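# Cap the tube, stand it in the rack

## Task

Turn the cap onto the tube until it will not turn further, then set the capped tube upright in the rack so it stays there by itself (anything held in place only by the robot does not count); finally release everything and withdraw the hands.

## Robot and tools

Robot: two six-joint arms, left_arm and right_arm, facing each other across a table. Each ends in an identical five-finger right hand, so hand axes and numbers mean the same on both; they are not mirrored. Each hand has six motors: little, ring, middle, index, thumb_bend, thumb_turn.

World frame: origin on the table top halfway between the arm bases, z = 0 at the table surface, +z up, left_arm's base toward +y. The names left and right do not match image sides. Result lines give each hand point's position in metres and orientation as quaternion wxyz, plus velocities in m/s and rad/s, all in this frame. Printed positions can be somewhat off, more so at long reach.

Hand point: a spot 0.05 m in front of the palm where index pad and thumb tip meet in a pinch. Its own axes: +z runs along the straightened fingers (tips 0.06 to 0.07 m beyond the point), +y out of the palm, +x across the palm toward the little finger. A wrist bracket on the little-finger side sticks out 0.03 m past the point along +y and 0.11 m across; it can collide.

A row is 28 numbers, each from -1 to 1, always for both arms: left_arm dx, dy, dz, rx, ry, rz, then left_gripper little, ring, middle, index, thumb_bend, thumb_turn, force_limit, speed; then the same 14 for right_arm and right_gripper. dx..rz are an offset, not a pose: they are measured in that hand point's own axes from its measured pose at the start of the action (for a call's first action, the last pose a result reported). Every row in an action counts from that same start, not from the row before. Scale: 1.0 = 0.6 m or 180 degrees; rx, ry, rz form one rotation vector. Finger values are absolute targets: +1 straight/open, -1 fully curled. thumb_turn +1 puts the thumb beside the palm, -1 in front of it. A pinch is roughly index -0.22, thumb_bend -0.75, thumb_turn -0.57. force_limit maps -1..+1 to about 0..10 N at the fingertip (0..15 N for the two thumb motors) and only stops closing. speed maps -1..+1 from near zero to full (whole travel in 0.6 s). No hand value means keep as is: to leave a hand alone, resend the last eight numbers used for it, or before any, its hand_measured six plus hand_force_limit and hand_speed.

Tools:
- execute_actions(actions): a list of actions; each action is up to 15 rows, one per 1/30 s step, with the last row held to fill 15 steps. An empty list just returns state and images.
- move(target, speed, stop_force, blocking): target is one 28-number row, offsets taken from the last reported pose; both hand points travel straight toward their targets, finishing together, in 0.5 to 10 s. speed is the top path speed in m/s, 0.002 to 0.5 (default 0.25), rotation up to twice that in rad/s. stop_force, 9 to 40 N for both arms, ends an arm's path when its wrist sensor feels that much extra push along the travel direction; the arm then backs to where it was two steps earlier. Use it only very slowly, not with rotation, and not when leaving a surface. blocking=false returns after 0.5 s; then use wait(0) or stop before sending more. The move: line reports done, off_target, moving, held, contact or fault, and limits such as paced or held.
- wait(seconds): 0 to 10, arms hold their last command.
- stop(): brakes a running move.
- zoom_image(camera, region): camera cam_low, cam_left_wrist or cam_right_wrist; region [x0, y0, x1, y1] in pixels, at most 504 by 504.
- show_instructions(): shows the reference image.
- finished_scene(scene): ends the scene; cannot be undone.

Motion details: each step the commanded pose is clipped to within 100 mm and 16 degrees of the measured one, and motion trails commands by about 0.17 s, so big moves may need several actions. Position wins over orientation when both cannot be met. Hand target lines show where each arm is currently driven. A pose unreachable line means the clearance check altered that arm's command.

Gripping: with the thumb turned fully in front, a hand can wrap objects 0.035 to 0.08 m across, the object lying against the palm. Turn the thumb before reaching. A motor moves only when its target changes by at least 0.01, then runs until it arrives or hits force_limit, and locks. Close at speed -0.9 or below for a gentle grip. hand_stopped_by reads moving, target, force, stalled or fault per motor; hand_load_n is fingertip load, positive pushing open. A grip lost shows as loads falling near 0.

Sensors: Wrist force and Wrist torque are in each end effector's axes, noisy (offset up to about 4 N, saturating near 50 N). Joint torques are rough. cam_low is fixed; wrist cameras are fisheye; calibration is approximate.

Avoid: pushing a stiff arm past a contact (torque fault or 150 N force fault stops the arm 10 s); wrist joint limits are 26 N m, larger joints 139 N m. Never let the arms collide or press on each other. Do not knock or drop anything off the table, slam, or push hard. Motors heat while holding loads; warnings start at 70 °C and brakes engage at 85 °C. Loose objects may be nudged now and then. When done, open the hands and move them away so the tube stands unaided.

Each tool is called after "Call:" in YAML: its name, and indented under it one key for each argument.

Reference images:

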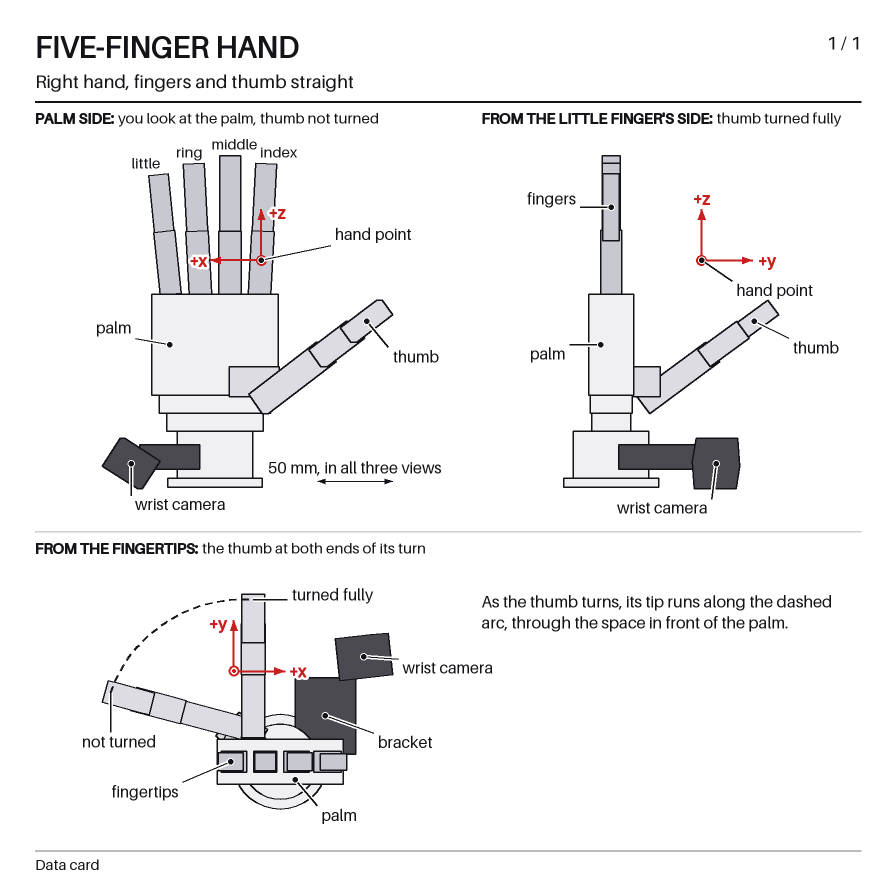

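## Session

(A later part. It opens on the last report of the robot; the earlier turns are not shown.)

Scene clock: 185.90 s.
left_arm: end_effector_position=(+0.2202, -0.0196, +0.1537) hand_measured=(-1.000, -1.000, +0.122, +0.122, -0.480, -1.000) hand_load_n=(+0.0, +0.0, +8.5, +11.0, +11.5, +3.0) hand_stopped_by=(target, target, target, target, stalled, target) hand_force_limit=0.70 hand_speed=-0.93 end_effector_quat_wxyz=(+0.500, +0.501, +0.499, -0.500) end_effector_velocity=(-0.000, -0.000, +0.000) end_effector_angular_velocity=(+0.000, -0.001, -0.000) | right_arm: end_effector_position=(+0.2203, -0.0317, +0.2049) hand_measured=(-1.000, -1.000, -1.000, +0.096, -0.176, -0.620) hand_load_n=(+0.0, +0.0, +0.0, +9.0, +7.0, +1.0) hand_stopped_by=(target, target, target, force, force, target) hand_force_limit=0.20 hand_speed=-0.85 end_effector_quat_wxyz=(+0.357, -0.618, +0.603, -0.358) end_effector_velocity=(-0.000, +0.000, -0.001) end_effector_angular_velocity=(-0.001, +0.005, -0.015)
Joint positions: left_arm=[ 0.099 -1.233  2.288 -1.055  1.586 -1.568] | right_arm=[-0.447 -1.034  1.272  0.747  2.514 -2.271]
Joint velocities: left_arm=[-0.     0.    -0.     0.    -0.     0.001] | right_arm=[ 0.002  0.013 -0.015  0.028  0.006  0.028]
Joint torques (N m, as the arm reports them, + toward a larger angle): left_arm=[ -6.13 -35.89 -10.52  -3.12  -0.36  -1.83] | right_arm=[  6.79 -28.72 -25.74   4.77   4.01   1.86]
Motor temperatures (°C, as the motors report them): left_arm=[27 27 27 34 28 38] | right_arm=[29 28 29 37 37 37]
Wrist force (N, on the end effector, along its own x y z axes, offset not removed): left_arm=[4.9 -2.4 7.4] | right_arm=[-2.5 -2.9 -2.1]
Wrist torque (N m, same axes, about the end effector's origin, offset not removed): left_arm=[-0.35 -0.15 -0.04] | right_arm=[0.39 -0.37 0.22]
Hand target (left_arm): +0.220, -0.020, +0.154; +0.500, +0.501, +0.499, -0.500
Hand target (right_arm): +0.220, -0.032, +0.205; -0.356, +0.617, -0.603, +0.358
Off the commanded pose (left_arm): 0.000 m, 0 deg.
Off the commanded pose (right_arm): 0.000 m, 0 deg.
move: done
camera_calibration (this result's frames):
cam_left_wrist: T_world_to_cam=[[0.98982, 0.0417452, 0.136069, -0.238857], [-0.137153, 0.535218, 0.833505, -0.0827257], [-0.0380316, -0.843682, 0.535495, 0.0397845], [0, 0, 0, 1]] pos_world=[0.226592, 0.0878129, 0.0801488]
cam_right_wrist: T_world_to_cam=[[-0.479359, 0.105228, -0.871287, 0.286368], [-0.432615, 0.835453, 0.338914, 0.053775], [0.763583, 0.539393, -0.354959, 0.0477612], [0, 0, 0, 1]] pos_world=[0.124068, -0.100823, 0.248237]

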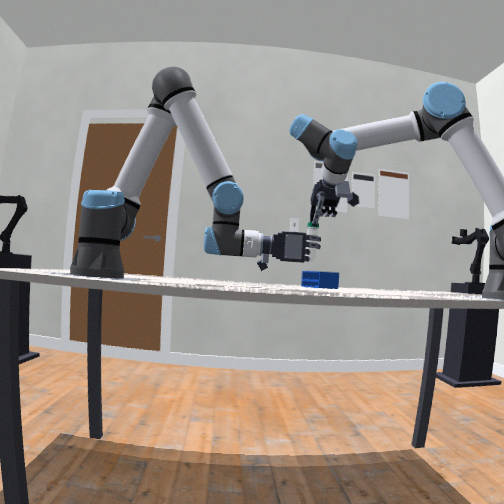

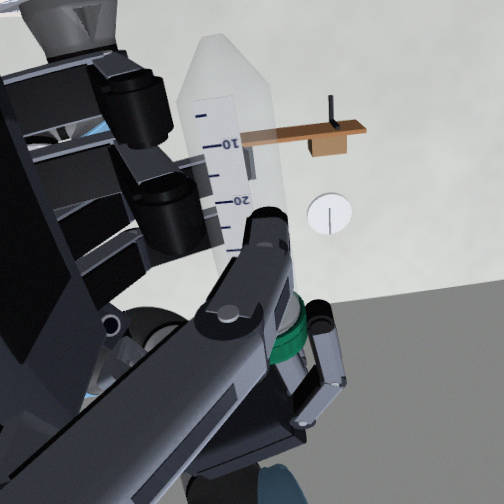

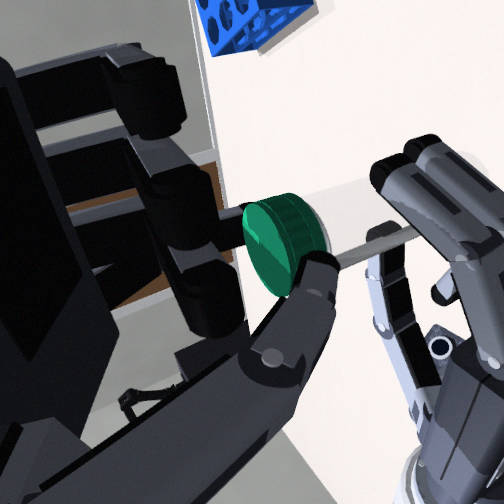

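Call:
execute_actions:
  actions:
    - [[0,0,0,0,0,0,-1,-1,0.12,0.12,-0.5,-1,0.7,-0.93,0,0,0,0,0,0,-1,-1,-1,0.45,0.1,-0.62,0.2,-0.3]]

Call:
move:
  target: [0,0,0,0,0,0,-1,-1,0.12,0.12,-0.5,-1,0.7,-0.93,-0.0057,-0.0065,0.0092,0.009,-0.654,-0.366,-1,-1,-1,0.45,0.1,-0.62,0.2,-0.3]
  speed: 0.25

Call:
execute_actions:
  actions:
    - [[0,0,0,0,0,0,-1,-1,0.12,0.12,-0.5,-1,0.7,-0.93,0,0,0,0,0,0,-1,-1,-1,0.16,-0.15,-0.62,0.2,-0.5]]
    - [[0,0,0,0,0,0,-1,-1,0.12,0.12,-0.5,-1,0.7,-0.93,0,0,0,0,0,0,-1,-1,-1,0.0,-0.4,-0.62,0.2,-0.85]]
    - [[0,0,0,0,0,0,-1,-1,0.12,0.12,-0.5,-1,0.7,-0.93,0,0,0,0,0,0,-1,-1,-1,0.0,-0.4,-0.62,0.2,-0.85]]

Call:
move:
  target: [0,0,0,0,0,0,-1,-1,0.12,0.12,-0.5,-1,0.7,-0.93,-0.0042,0.003,-0.0002,-0.003,0.218,0.122,-1,-1,-1,0.0,-0.4,-0.62,0.2,-0.85]
  speed: 0.2

Call:
move:
  target: [0,0,0,0,0,0,-1,-1,0.12,0.12,-0.5,-1,0.7,-0.93,-0.009,0.0008,0.0004,-0.006,0.436,0.244,-1,-1,-1,0.0,-0.4,-0.62,0.2,-0.85]
  speed: 0.2

Call:
zoom_image:
  camera: "cam_low"
  region: [295,200,335,240]

Scene clock: 187.00 s.
left_arm: end_effector_position=(+0.2202, -0.0196, +0.1537) hand_measured=(-1.000, -1.000, +0.122, +0.122, -0.480, -1.000) hand_load_n=(+0.0, +0.0, +9.0, +7.5, +11.5, +0.0) hand_stopped_by=(target, target, target, target, stalled, target) hand_force_limit=0.70 hand_speed=-0.93 end_effector_quat_wxyz=(+0.500, +0.501, +0.499, -0.500) end_effector_velocity=(+0.000, +0.000, +0.000) end_effector_angular_velocity=(-0.000, -0.000, +0.000) | right_arm: end_effector_position=(+0.2203, -0.0317, +0.2049) hand_measured=(-1.000, -1.000, -1.000, +0.450, +0.100, -0.620) hand_load_n=(+0.0, +0.0, +0.0, +0.0, +0.0, +0.0) hand_stopped_by=(target, target, target, moving, moving, target) hand_force_limit=0.20 hand_speed=-0.30 end_effector_quat_wxyz=(+0.357, -0.618, +0.603, -0.358) end_effector_velocity=(-0.000, +0.000, -0.000) end_effector_angular_velocity=(+0.000, +0.000, +0.001)
Joint positions: left_arm=[ 0.099 -1.233  2.288 -1.055  1.586 -1.568] | right_arm=[-0.447 -1.034  1.272  0.747  2.514 -2.271]
Joint velocities: left_arm=[ 0.  0. -0. -0. -0.  0.] | right_arm=[-0.    -0.     0.    -0.001 -0.001 -0.001]
Joint torques (N m, as the arm reports them, + toward a larger angle): left_arm=[ -5.96 -35.33 -10.57  -3.11  -0.41  -1.78] | right_arm=[ -9.34 -49.27  -7.57  -0.17  -1.5   -2.42]
Motor temperatures (°C, as the motors report them): left_arm=[27 27 27 34 28 38] | right_arm=[29 28 29 37 37 37]
Wrist force (N, on the end effector, along its own x y z axes, offset not removed): left_arm=[1.7 -0.8 1.2] | right_arm=[1.8 -5.3 3.4]
Wrist torque (N m, same axes, about the end effector's origin, offset not removed): left_arm=[-0.46 -0.48 -0.03] | right_arm=[-1.11 -0.15 0.20]
Hand target (left_arm): +0.220, -0.020, +0.154; +0.500, +0.501, +0.499, -0.500
Hand target (right_arm): +0.220, -0.032, +0.205; -0.357, +0.618, -0.603, +0.358
Off the commanded pose (left_arm): 0.000 m, 0 deg.
Off the commanded pose (right_arm): 0.000 m, 0 deg.
camera_calibration (this result's frames):
cam_left_wrist: T_world_to_cam=[[0.98982, 0.0417455, 0.136069, -0.238857], [-0.137153, 0.53522, 0.833504, -0.0827265], [-0.0380316, -0.843681, 0.535497, 0.0397835], [0, 0, 0, 1]] pos_world=[0.226592, 0.0878127, 0.0801498]
cam_right_wrist: T_world_to_cam=[[-0.479381, 0.10519, -0.87128, 0.28634], [-0.432596, 0.835476, 0.338883, 0.0537779], [0.763581, 0.539366, -0.355006, 0.0477614], [0, 0, 0, 1]] pos_world=[0.12406, -0.100811, 0.248213]

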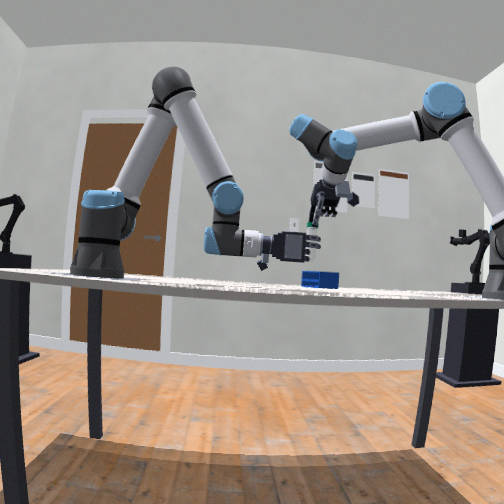

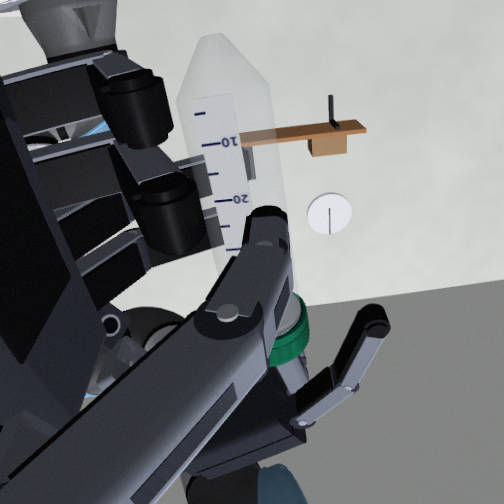

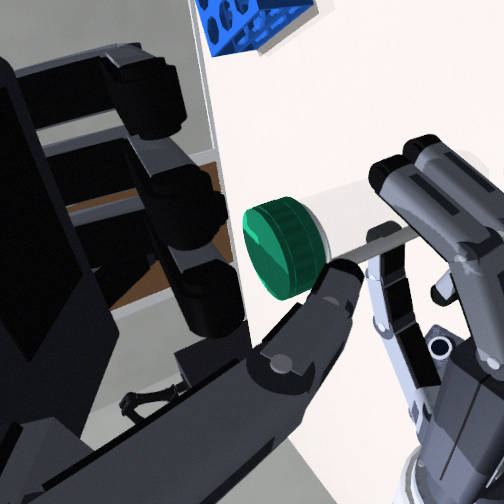

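Scene clock: 192.33 s.
left_arm: end_effector_position=(+0.2202, -0.0196, +0.1537) hand_measured=(-1.000, -1.000, +0.122, +0.122, -0.480, -1.000) hand_load_n=(+0.0, +0.0, +9.0, +7.5, +11.5, +0.0) hand_stopped_by=(target, target, target, target, stalled, target) hand_force_limit=0.70 hand_speed=-0.93 end_effector_quat_wxyz=(+0.500, +0.501, +0.499, -0.500) end_effector_velocity=(-0.000, -0.000, +0.001) end_effector_angular_velocity=(-0.001, +0.002, -0.000) | right_arm: end_effector_position=(+0.2271, -0.0282, +0.2054) hand_measured=(-1.000, -1.000, -1.000, +0.450, +0.100, -0.620) hand_load_n=(+0.0, +0.0, +0.0, +0.0, +0.0, +0.0) hand_stopped_by=(target, target, target, target, target, target) hand_force_limit=0.20 hand_speed=-0.30 end_effector_quat_wxyz=(-0.468, +0.793, +0.339, -0.192) end_effector_velocity=(-0.000, -0.000, -0.000) end_effector_angular_velocity=(-0.002, +0.002, +0.015)
Joint positions: left_arm=[ 0.099 -1.233  2.288 -1.055  1.586 -1.568] | right_arm=[-1.035 -0.741  0.997  1.625  0.538 -5.085]
Joint velocities: left_arm=[-0.    -0.001  0.    -0.    -0.    -0.002] | right_arm=[ 0.001  0.009 -0.009  0.025  0.005 -0.025]
Joint torques (N m, as the arm reports them, + toward a larger angle): left_arm=[ -6.18 -35.56 -10.6   -2.88  -0.17  -1.74] | right_arm=[  8.44 -39.32 -29.77   4.57   1.44  -2.28]
Motor temperatures (°C, as the motors report them): left_arm=[27 27 27 34 28 38] | right_arm=[29 28 29 37 37 37]
Wrist force (N, on the end effector, along its own x y z axes, offset not removed): left_arm=[0.3 -0.3 1.4] | right_arm=[-1.6 0.4 0.1]
Wrist torque (N m, same axes, about the end effector's origin, offset not removed): left_arm=[-0.34 -0.28 -0.07] | right_arm=[0.15 0.19 0.07]
Hand target (left_arm): +0.220, -0.020, +0.154; +0.500, +0.501, +0.499, -0.500
Hand target (right_arm): +0.227, -0.028, +0.205; -0.468, +0.793, +0.339, -0.192
Off the commanded pose (left_arm): 0.000 m, 0 deg.
Off the commanded pose (right_arm): 0.000 m, 0 deg.
move: done
camera_calibration (this result's frames):
cam_left_wrist: T_world_to_cam=[[0.98982, 0.0417457, 0.136069, -0.238857], [-0.137153, 0.53522, 0.833504, -0.0827265], [-0.0380314, -0.843681, 0.535497, 0.0397836], [0, 0, 0, 1]] pos_world=[0.226592, 0.0878127, 0.0801497]
cam_right_wrist: T_world_to_cam=[[0.262561, -0.412666, -0.87222, 0.106707], [-0.287512, -0.896333, 0.337525, -0.0278923], [-0.921085, 0.162153, -0.353989, 0.412671], [0, 0, 0, 1]] pos_world=[0.344069, -0.0478821, 0.248568]

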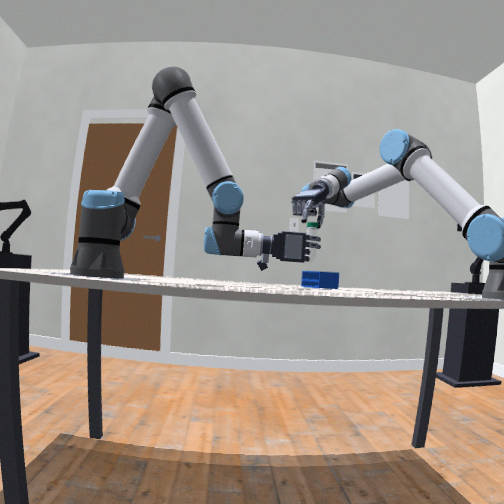

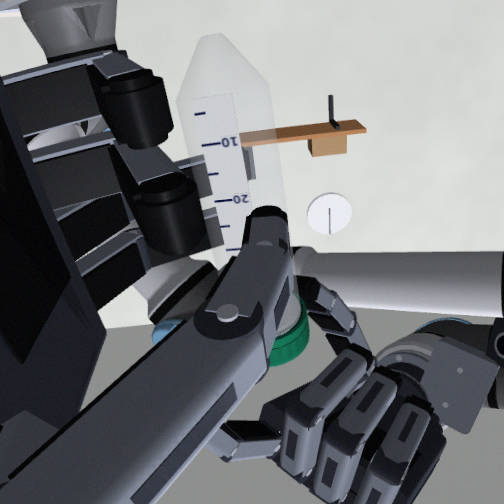

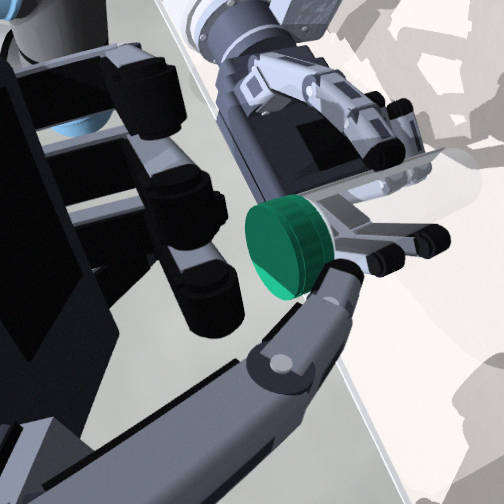

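Scene clock: 193.83 s.
left_arm: end_effector_position=(+0.2202, -0.0196, +0.1537) hand_measured=(-1.000, -1.000, +0.122, +0.122, -0.480, -1.000) hand_load_n=(+0.0, +0.0, +9.5, +7.0, +11.5, -1.0) hand_stopped_by=(target, target, target, target, stalled, target) hand_force_limit=0.70 hand_speed=-0.93 end_effector_quat_wxyz=(+0.500, +0.501, +0.499, -0.500) end_effector_velocity=(-0.000, -0.000, +0.000) end_effector_angular_velocity=(-0.001, -0.001, -0.000) | right_arm: end_effector_position=(+0.2271, -0.0282, +0.2053) hand_measured=(-1.000, -1.000, -1.000, +0.096, -0.170, -0.620) hand_load_n=(+0.0, +0.0, +0.0, +8.5, +8.5, +0.0) hand_stopped_by=(target, target, target, force, force, target) hand_force_limit=0.20 hand_speed=-0.85 end_effector_quat_wxyz=(-0.468, +0.793, +0.339, -0.192) end_effector_velocity=(+0.000, +0.000, -0.000) end_effector_angular_velocity=(+0.000, +0.001, -0.001)
Joint positions: left_arm=[ 0.099 -1.233  2.288 -1.055  1.586 -1.568] | right_arm=[-1.035 -0.741  0.997  1.625  0.538 -5.085]
Joint velocities: left_arm=[-0.001 -0.001 -0.     0.    -0.     0.001] | right_arm=[-0.     0.001  0.    -0.001 -0.001  0.001]
Joint torques (N m, as the arm reports them, + toward a larger angle): left_arm=[ -6.86 -34.74 -10.1   -2.99  -0.23  -1.64] | right_arm=[ -1.93 -55.27  -9.65   1.07  -1.43   1.77]
Motor temperatures (°C, as the motors report them): left_arm=[27 27 27 34 28 38] | right_arm=[29 28 29 37 37 37]
Wrist force (N, on the end effector, along its own x y z axes, offset not removed): left_arm=[1.2 -1.0 0.3] | right_arm=[1.1 0.9 0.9]
Wrist torque (N m, same axes, about the end effector's origin, offset not removed): left_arm=[-0.64 -0.74 0.16] | right_arm=[0.00 -0.26 0.01]
Hand target (left_arm): +0.220, -0.020, +0.154; +0.500, +0.501, +0.499, -0.500
Hand target (right_arm): +0.227, -0.028, +0.205; -0.468, +0.793, +0.339, -0.192
Off the commanded pose (left_arm): 0.000 m, 0 deg.
Off the commanded pose (right_arm): 0.000 m, 0 deg.
camera_calibration (this result's frames):
cam_left_wrist: T_world_to_cam=[[0.98982, 0.0417458, 0.136068, -0.238857], [-0.137153, 0.53522, 0.833504, -0.0827265], [-0.0380313, -0.84368, 0.535497, 0.0397834], [0, 0, 0, 1]] pos_world=[0.226592, 0.0878126, 0.0801498]
cam_right_wrist: T_world_to_cam=[[0.262569, -0.412709, -0.872197, 0.106667], [-0.287445, -0.896329, 0.337594, -0.0279049], [-0.921104, 0.162067, -0.35398, 0.412639], [0, 0, 0, 1]] pos_world=[0.344055, -0.0478646, 0.248522]

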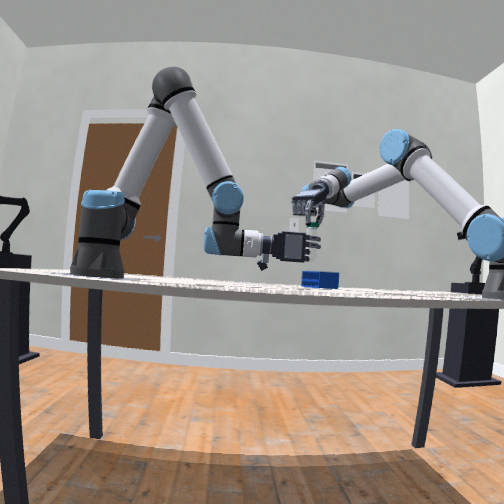

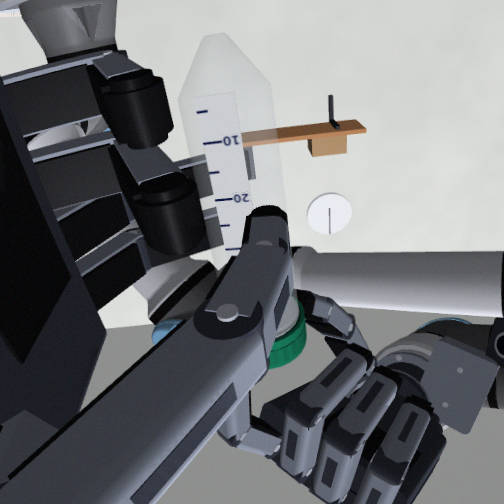

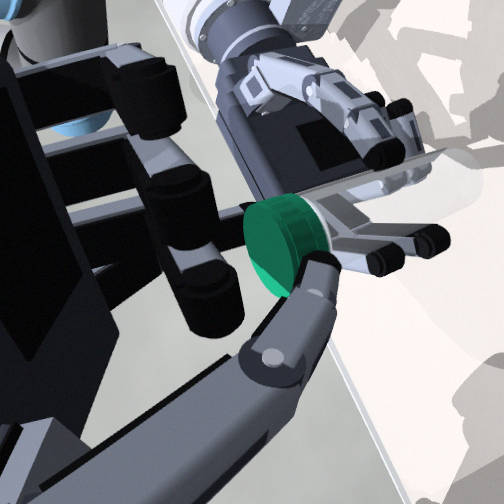

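Scene clock: 196.33 s.
left_arm: end_effector_position=(+0.2202, -0.0196, +0.1537) hand_measured=(-1.000, -1.000, +0.122, +0.122, -0.480, -1.000) hand_load_n=(+0.0, +0.0, +10.0, +5.5, +12.5, -2.5) hand_stopped_by=(target, target, target, target, stalled, target) hand_force_limit=0.70 hand_speed=-0.93 end_effector_quat_wxyz=(+0.500, +0.501, +0.499, -0.500) end_effector_velocity=(+0.000, -0.000, -0.000) end_effector_angular_velocity=(+0.001, +0.001, +0.000) | right_arm: end_effector_position=(+0.2262, -0.0307, +0.2041) hand_measured=(-1.000, -1.000, -1.000, +0.096, -0.170, -0.620) hand_load_n=(+0.0, +0.0, +0.0, +9.5, +6.0, -0.5) hand_stopped_by=(target, target, target, force, force, target) hand_force_limit=0.20 hand_speed=-0.85 end_effector_quat_wxyz=(-0.506, +0.863, +0.010, +0.001) end_effector_velocity=(-0.000, +0.000, -0.000) end_effector_angular_velocity=(+0.001, -0.002, -0.010)
Joint positions: left_arm=[ 0.099 -1.233  2.288 -1.055  1.586 -1.568] | right_arm=[-1.021 -1.222  1.509  0.481  0.779 -3.758]
Joint velocities: left_arm=[ 0.     0.001 -0.     0.    -0.    -0.001] | right_arm=[ 0.002 -0.006  0.008 -0.013  0.009  0.013]
Joint torques (N m, as the arm reports them, + toward a larger angle): left_arm=[ -7.02 -33.54 -10.71  -1.73  -0.08  -1.49] | right_arm=[  7.8  -37.9   -4.46  -1.     3.43   2.  ]
Motor temperatures (°C, as the motors report them): left_arm=[27 27 27 34 28 38] | right_arm=[29 28 29 37 37 37]
Wrist force (N, on the end effector, along its own x y z axes, offset not removed): left_arm=[9.7 0.4 1.2] | right_arm=[-2.5 -7.2 -6.1]
Wrist torque (N m, same axes, about the end effector's origin, offset not removed): left_arm=[-0.49 -0.50 -0.06] | right_arm=[0.04 0.33 0.03]
Hand target (left_arm): +0.220, -0.020, +0.154; +0.500, +0.501, +0.499, -0.500
Hand target (right_arm): +0.226, -0.031, +0.204; -0.506, +0.863, +0.010, +0.002
Off the commanded pose (left_arm): 0.000 m, 0 deg.
Off the commanded pose (right_arm): 0.000 m, 0 deg.
move: done
camera_calibration (this result's frames):
cam_left_wrist: T_world_to_cam=[[0.98982, 0.0417424, 0.136069, -0.238856], [-0.137153, 0.5352, 0.833517, -0.0827255], [-0.0380312, -0.843694, 0.535476, 0.0397909], [0, 0, 0, 1]] pos_world=[0.226592, 0.0878165, 0.080147]
cam_right_wrist: T_world_to_cam=[[-0.10568, -0.477887, -0.872041, 0.18609], [-0.836103, -0.432017, 0.338074, 0.108318], [-0.538297, 0.764844, -0.353907, 0.343628], [0, 0, 0, 1]] pos_world=[0.295205, -0.127097, 0.247271]

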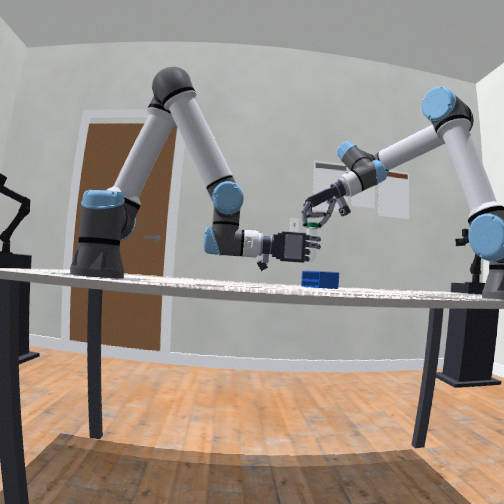

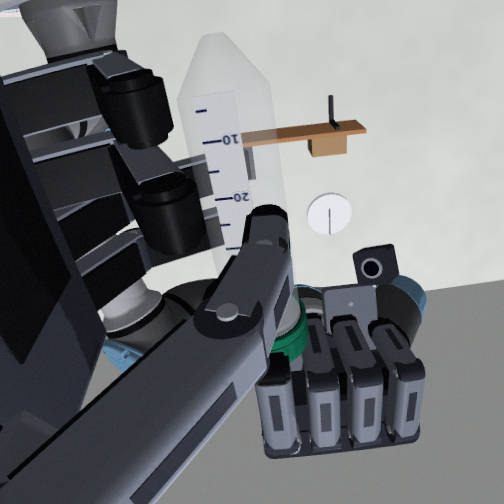

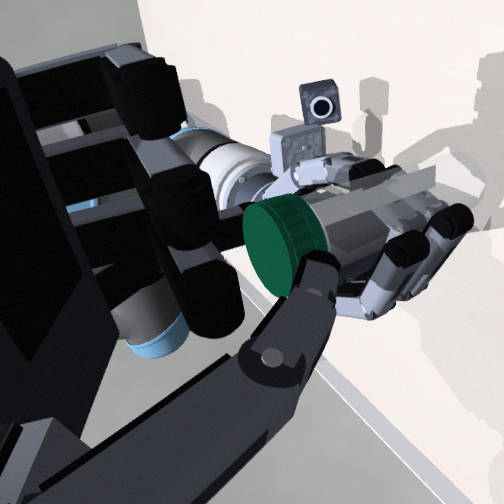

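Scene clock: 200.83 s.
left_arm: end_effector_position=(+0.2202, -0.0196, +0.1537) hand_measured=(-1.000, -1.000, +0.122, +0.122, -0.480, -1.000) hand_load_n=(+0.0, +0.0, +8.0, +8.0, +13.5, +0.0) hand_stopped_by=(target, target, target, target, stalled, target) hand_force_limit=0.70 hand_speed=-0.93 end_effector_quat_wxyz=(+0.500, +0.501, +0.499, -0.500) end_effector_velocity=(-0.000, +0.000, +0.000) end_effector_angular_velocity=(-0.000, +0.000, -0.000) | right_arm: end_effector_position=(+0.2206, -0.0307, +0.2035) hand_measured=(-1.000, -1.000, -1.000, +0.096, -0.170, -0.620) hand_load_n=(+0.0, +0.0, +0.0, +9.5, +5.5, +0.5) hand_stopped_by=(target, target, target, force, force, target) hand_force_limit=0.20 hand_speed=-0.85 end_effector_quat_wxyz=(+0.357, -0.618, +0.602, -0.358) end_effector_velocity=(-0.000, +0.000, -0.000) end_effector_angular_velocity=(-0.002, +0.004, -0.010)
Joint positions: left_arm=[ 0.099 -1.233  2.288 -1.055  1.586 -1.568] | right_arm=[-0.447 -1.032  1.272  0.743  2.514 -2.273]
Joint velocities: left_arm=[ 0.    -0.001  0.    -0.     0.    -0.   ] | right_arm=[ 0.001  0.01  -0.013  0.022  0.004  0.019]
Joint torques (N m, as the arm reports them, + toward a larger angle): left_arm=[ -6.24 -34.26  -9.93  -2.04  -0.26  -1.73] | right_arm=[  6.   -25.84 -26.05   3.82   4.     2.02]
Motor temperatures (°C, as the motors report them): left_arm=[27 27 27 34 28 38] | right_arm=[29 28 29 37 37 37]
Wrist force (N, on the end effector, along its own x y z axes, offset not removed): left_arm=[8.6 1.8 3.7] | right_arm=[-3.2 -4.5 -11.1]
Wrist torque (N m, same axes, about the end effector's origin, offset not removed): left_arm=[-0.45 -0.25 -0.02] | right_arm=[0.32 0.54 0.00]
Hand target (left_arm): +0.220, -0.020, +0.154; +0.500, +0.501, +0.499, -0.500
Hand target (right_arm): +0.221, -0.031, +0.203; -0.357, +0.618, -0.603, +0.358
Off the commanded pose (left_arm): 0.000 m, 0 deg.
Off the commanded pose (right_arm): 0.000 m, 0 deg.
move: done
camera_calibration (this result's frames):
cam_left_wrist: T_world_to_cam=[[0.98982, 0.0417424, 0.136069, -0.238856], [-0.137153, 0.5352, 0.833517, -0.0827256], [-0.0380311, -0.843694, 0.535476, 0.0397908], [0, 0, 0, 1]] pos_world=[0.226592, 0.0878164, 0.0801471]
cam_right_wrist: T_world_to_cam=[[-0.478892, 0.105037, -0.871567, 0.285081], [-0.43361, 0.834952, 0.338876, 0.0537507], [0.763312, 0.540205, -0.354307, 0.0464773], [0, 0, 0, 1]] pos_world=[0.124353, -0.0999307, 0.24672]

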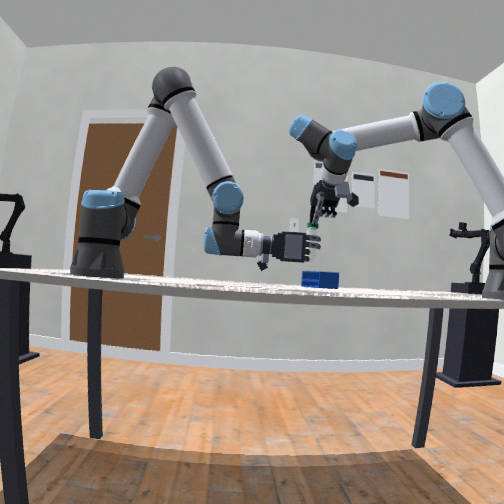

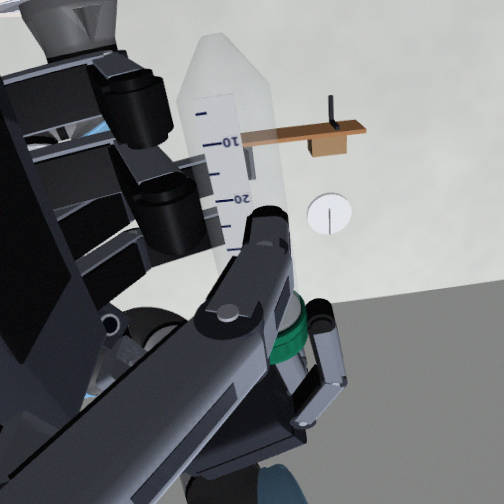

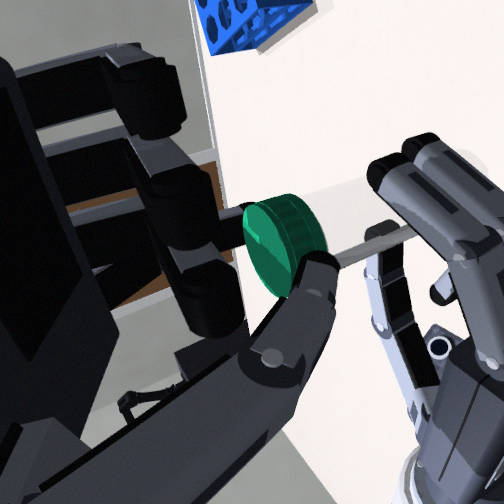

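Region (295, 200, 335, 240) of cam_low's 504x504 image, scaled by 12.600, with more detail than that image has.

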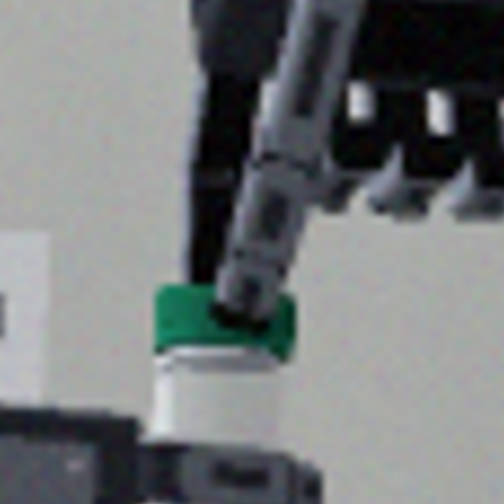

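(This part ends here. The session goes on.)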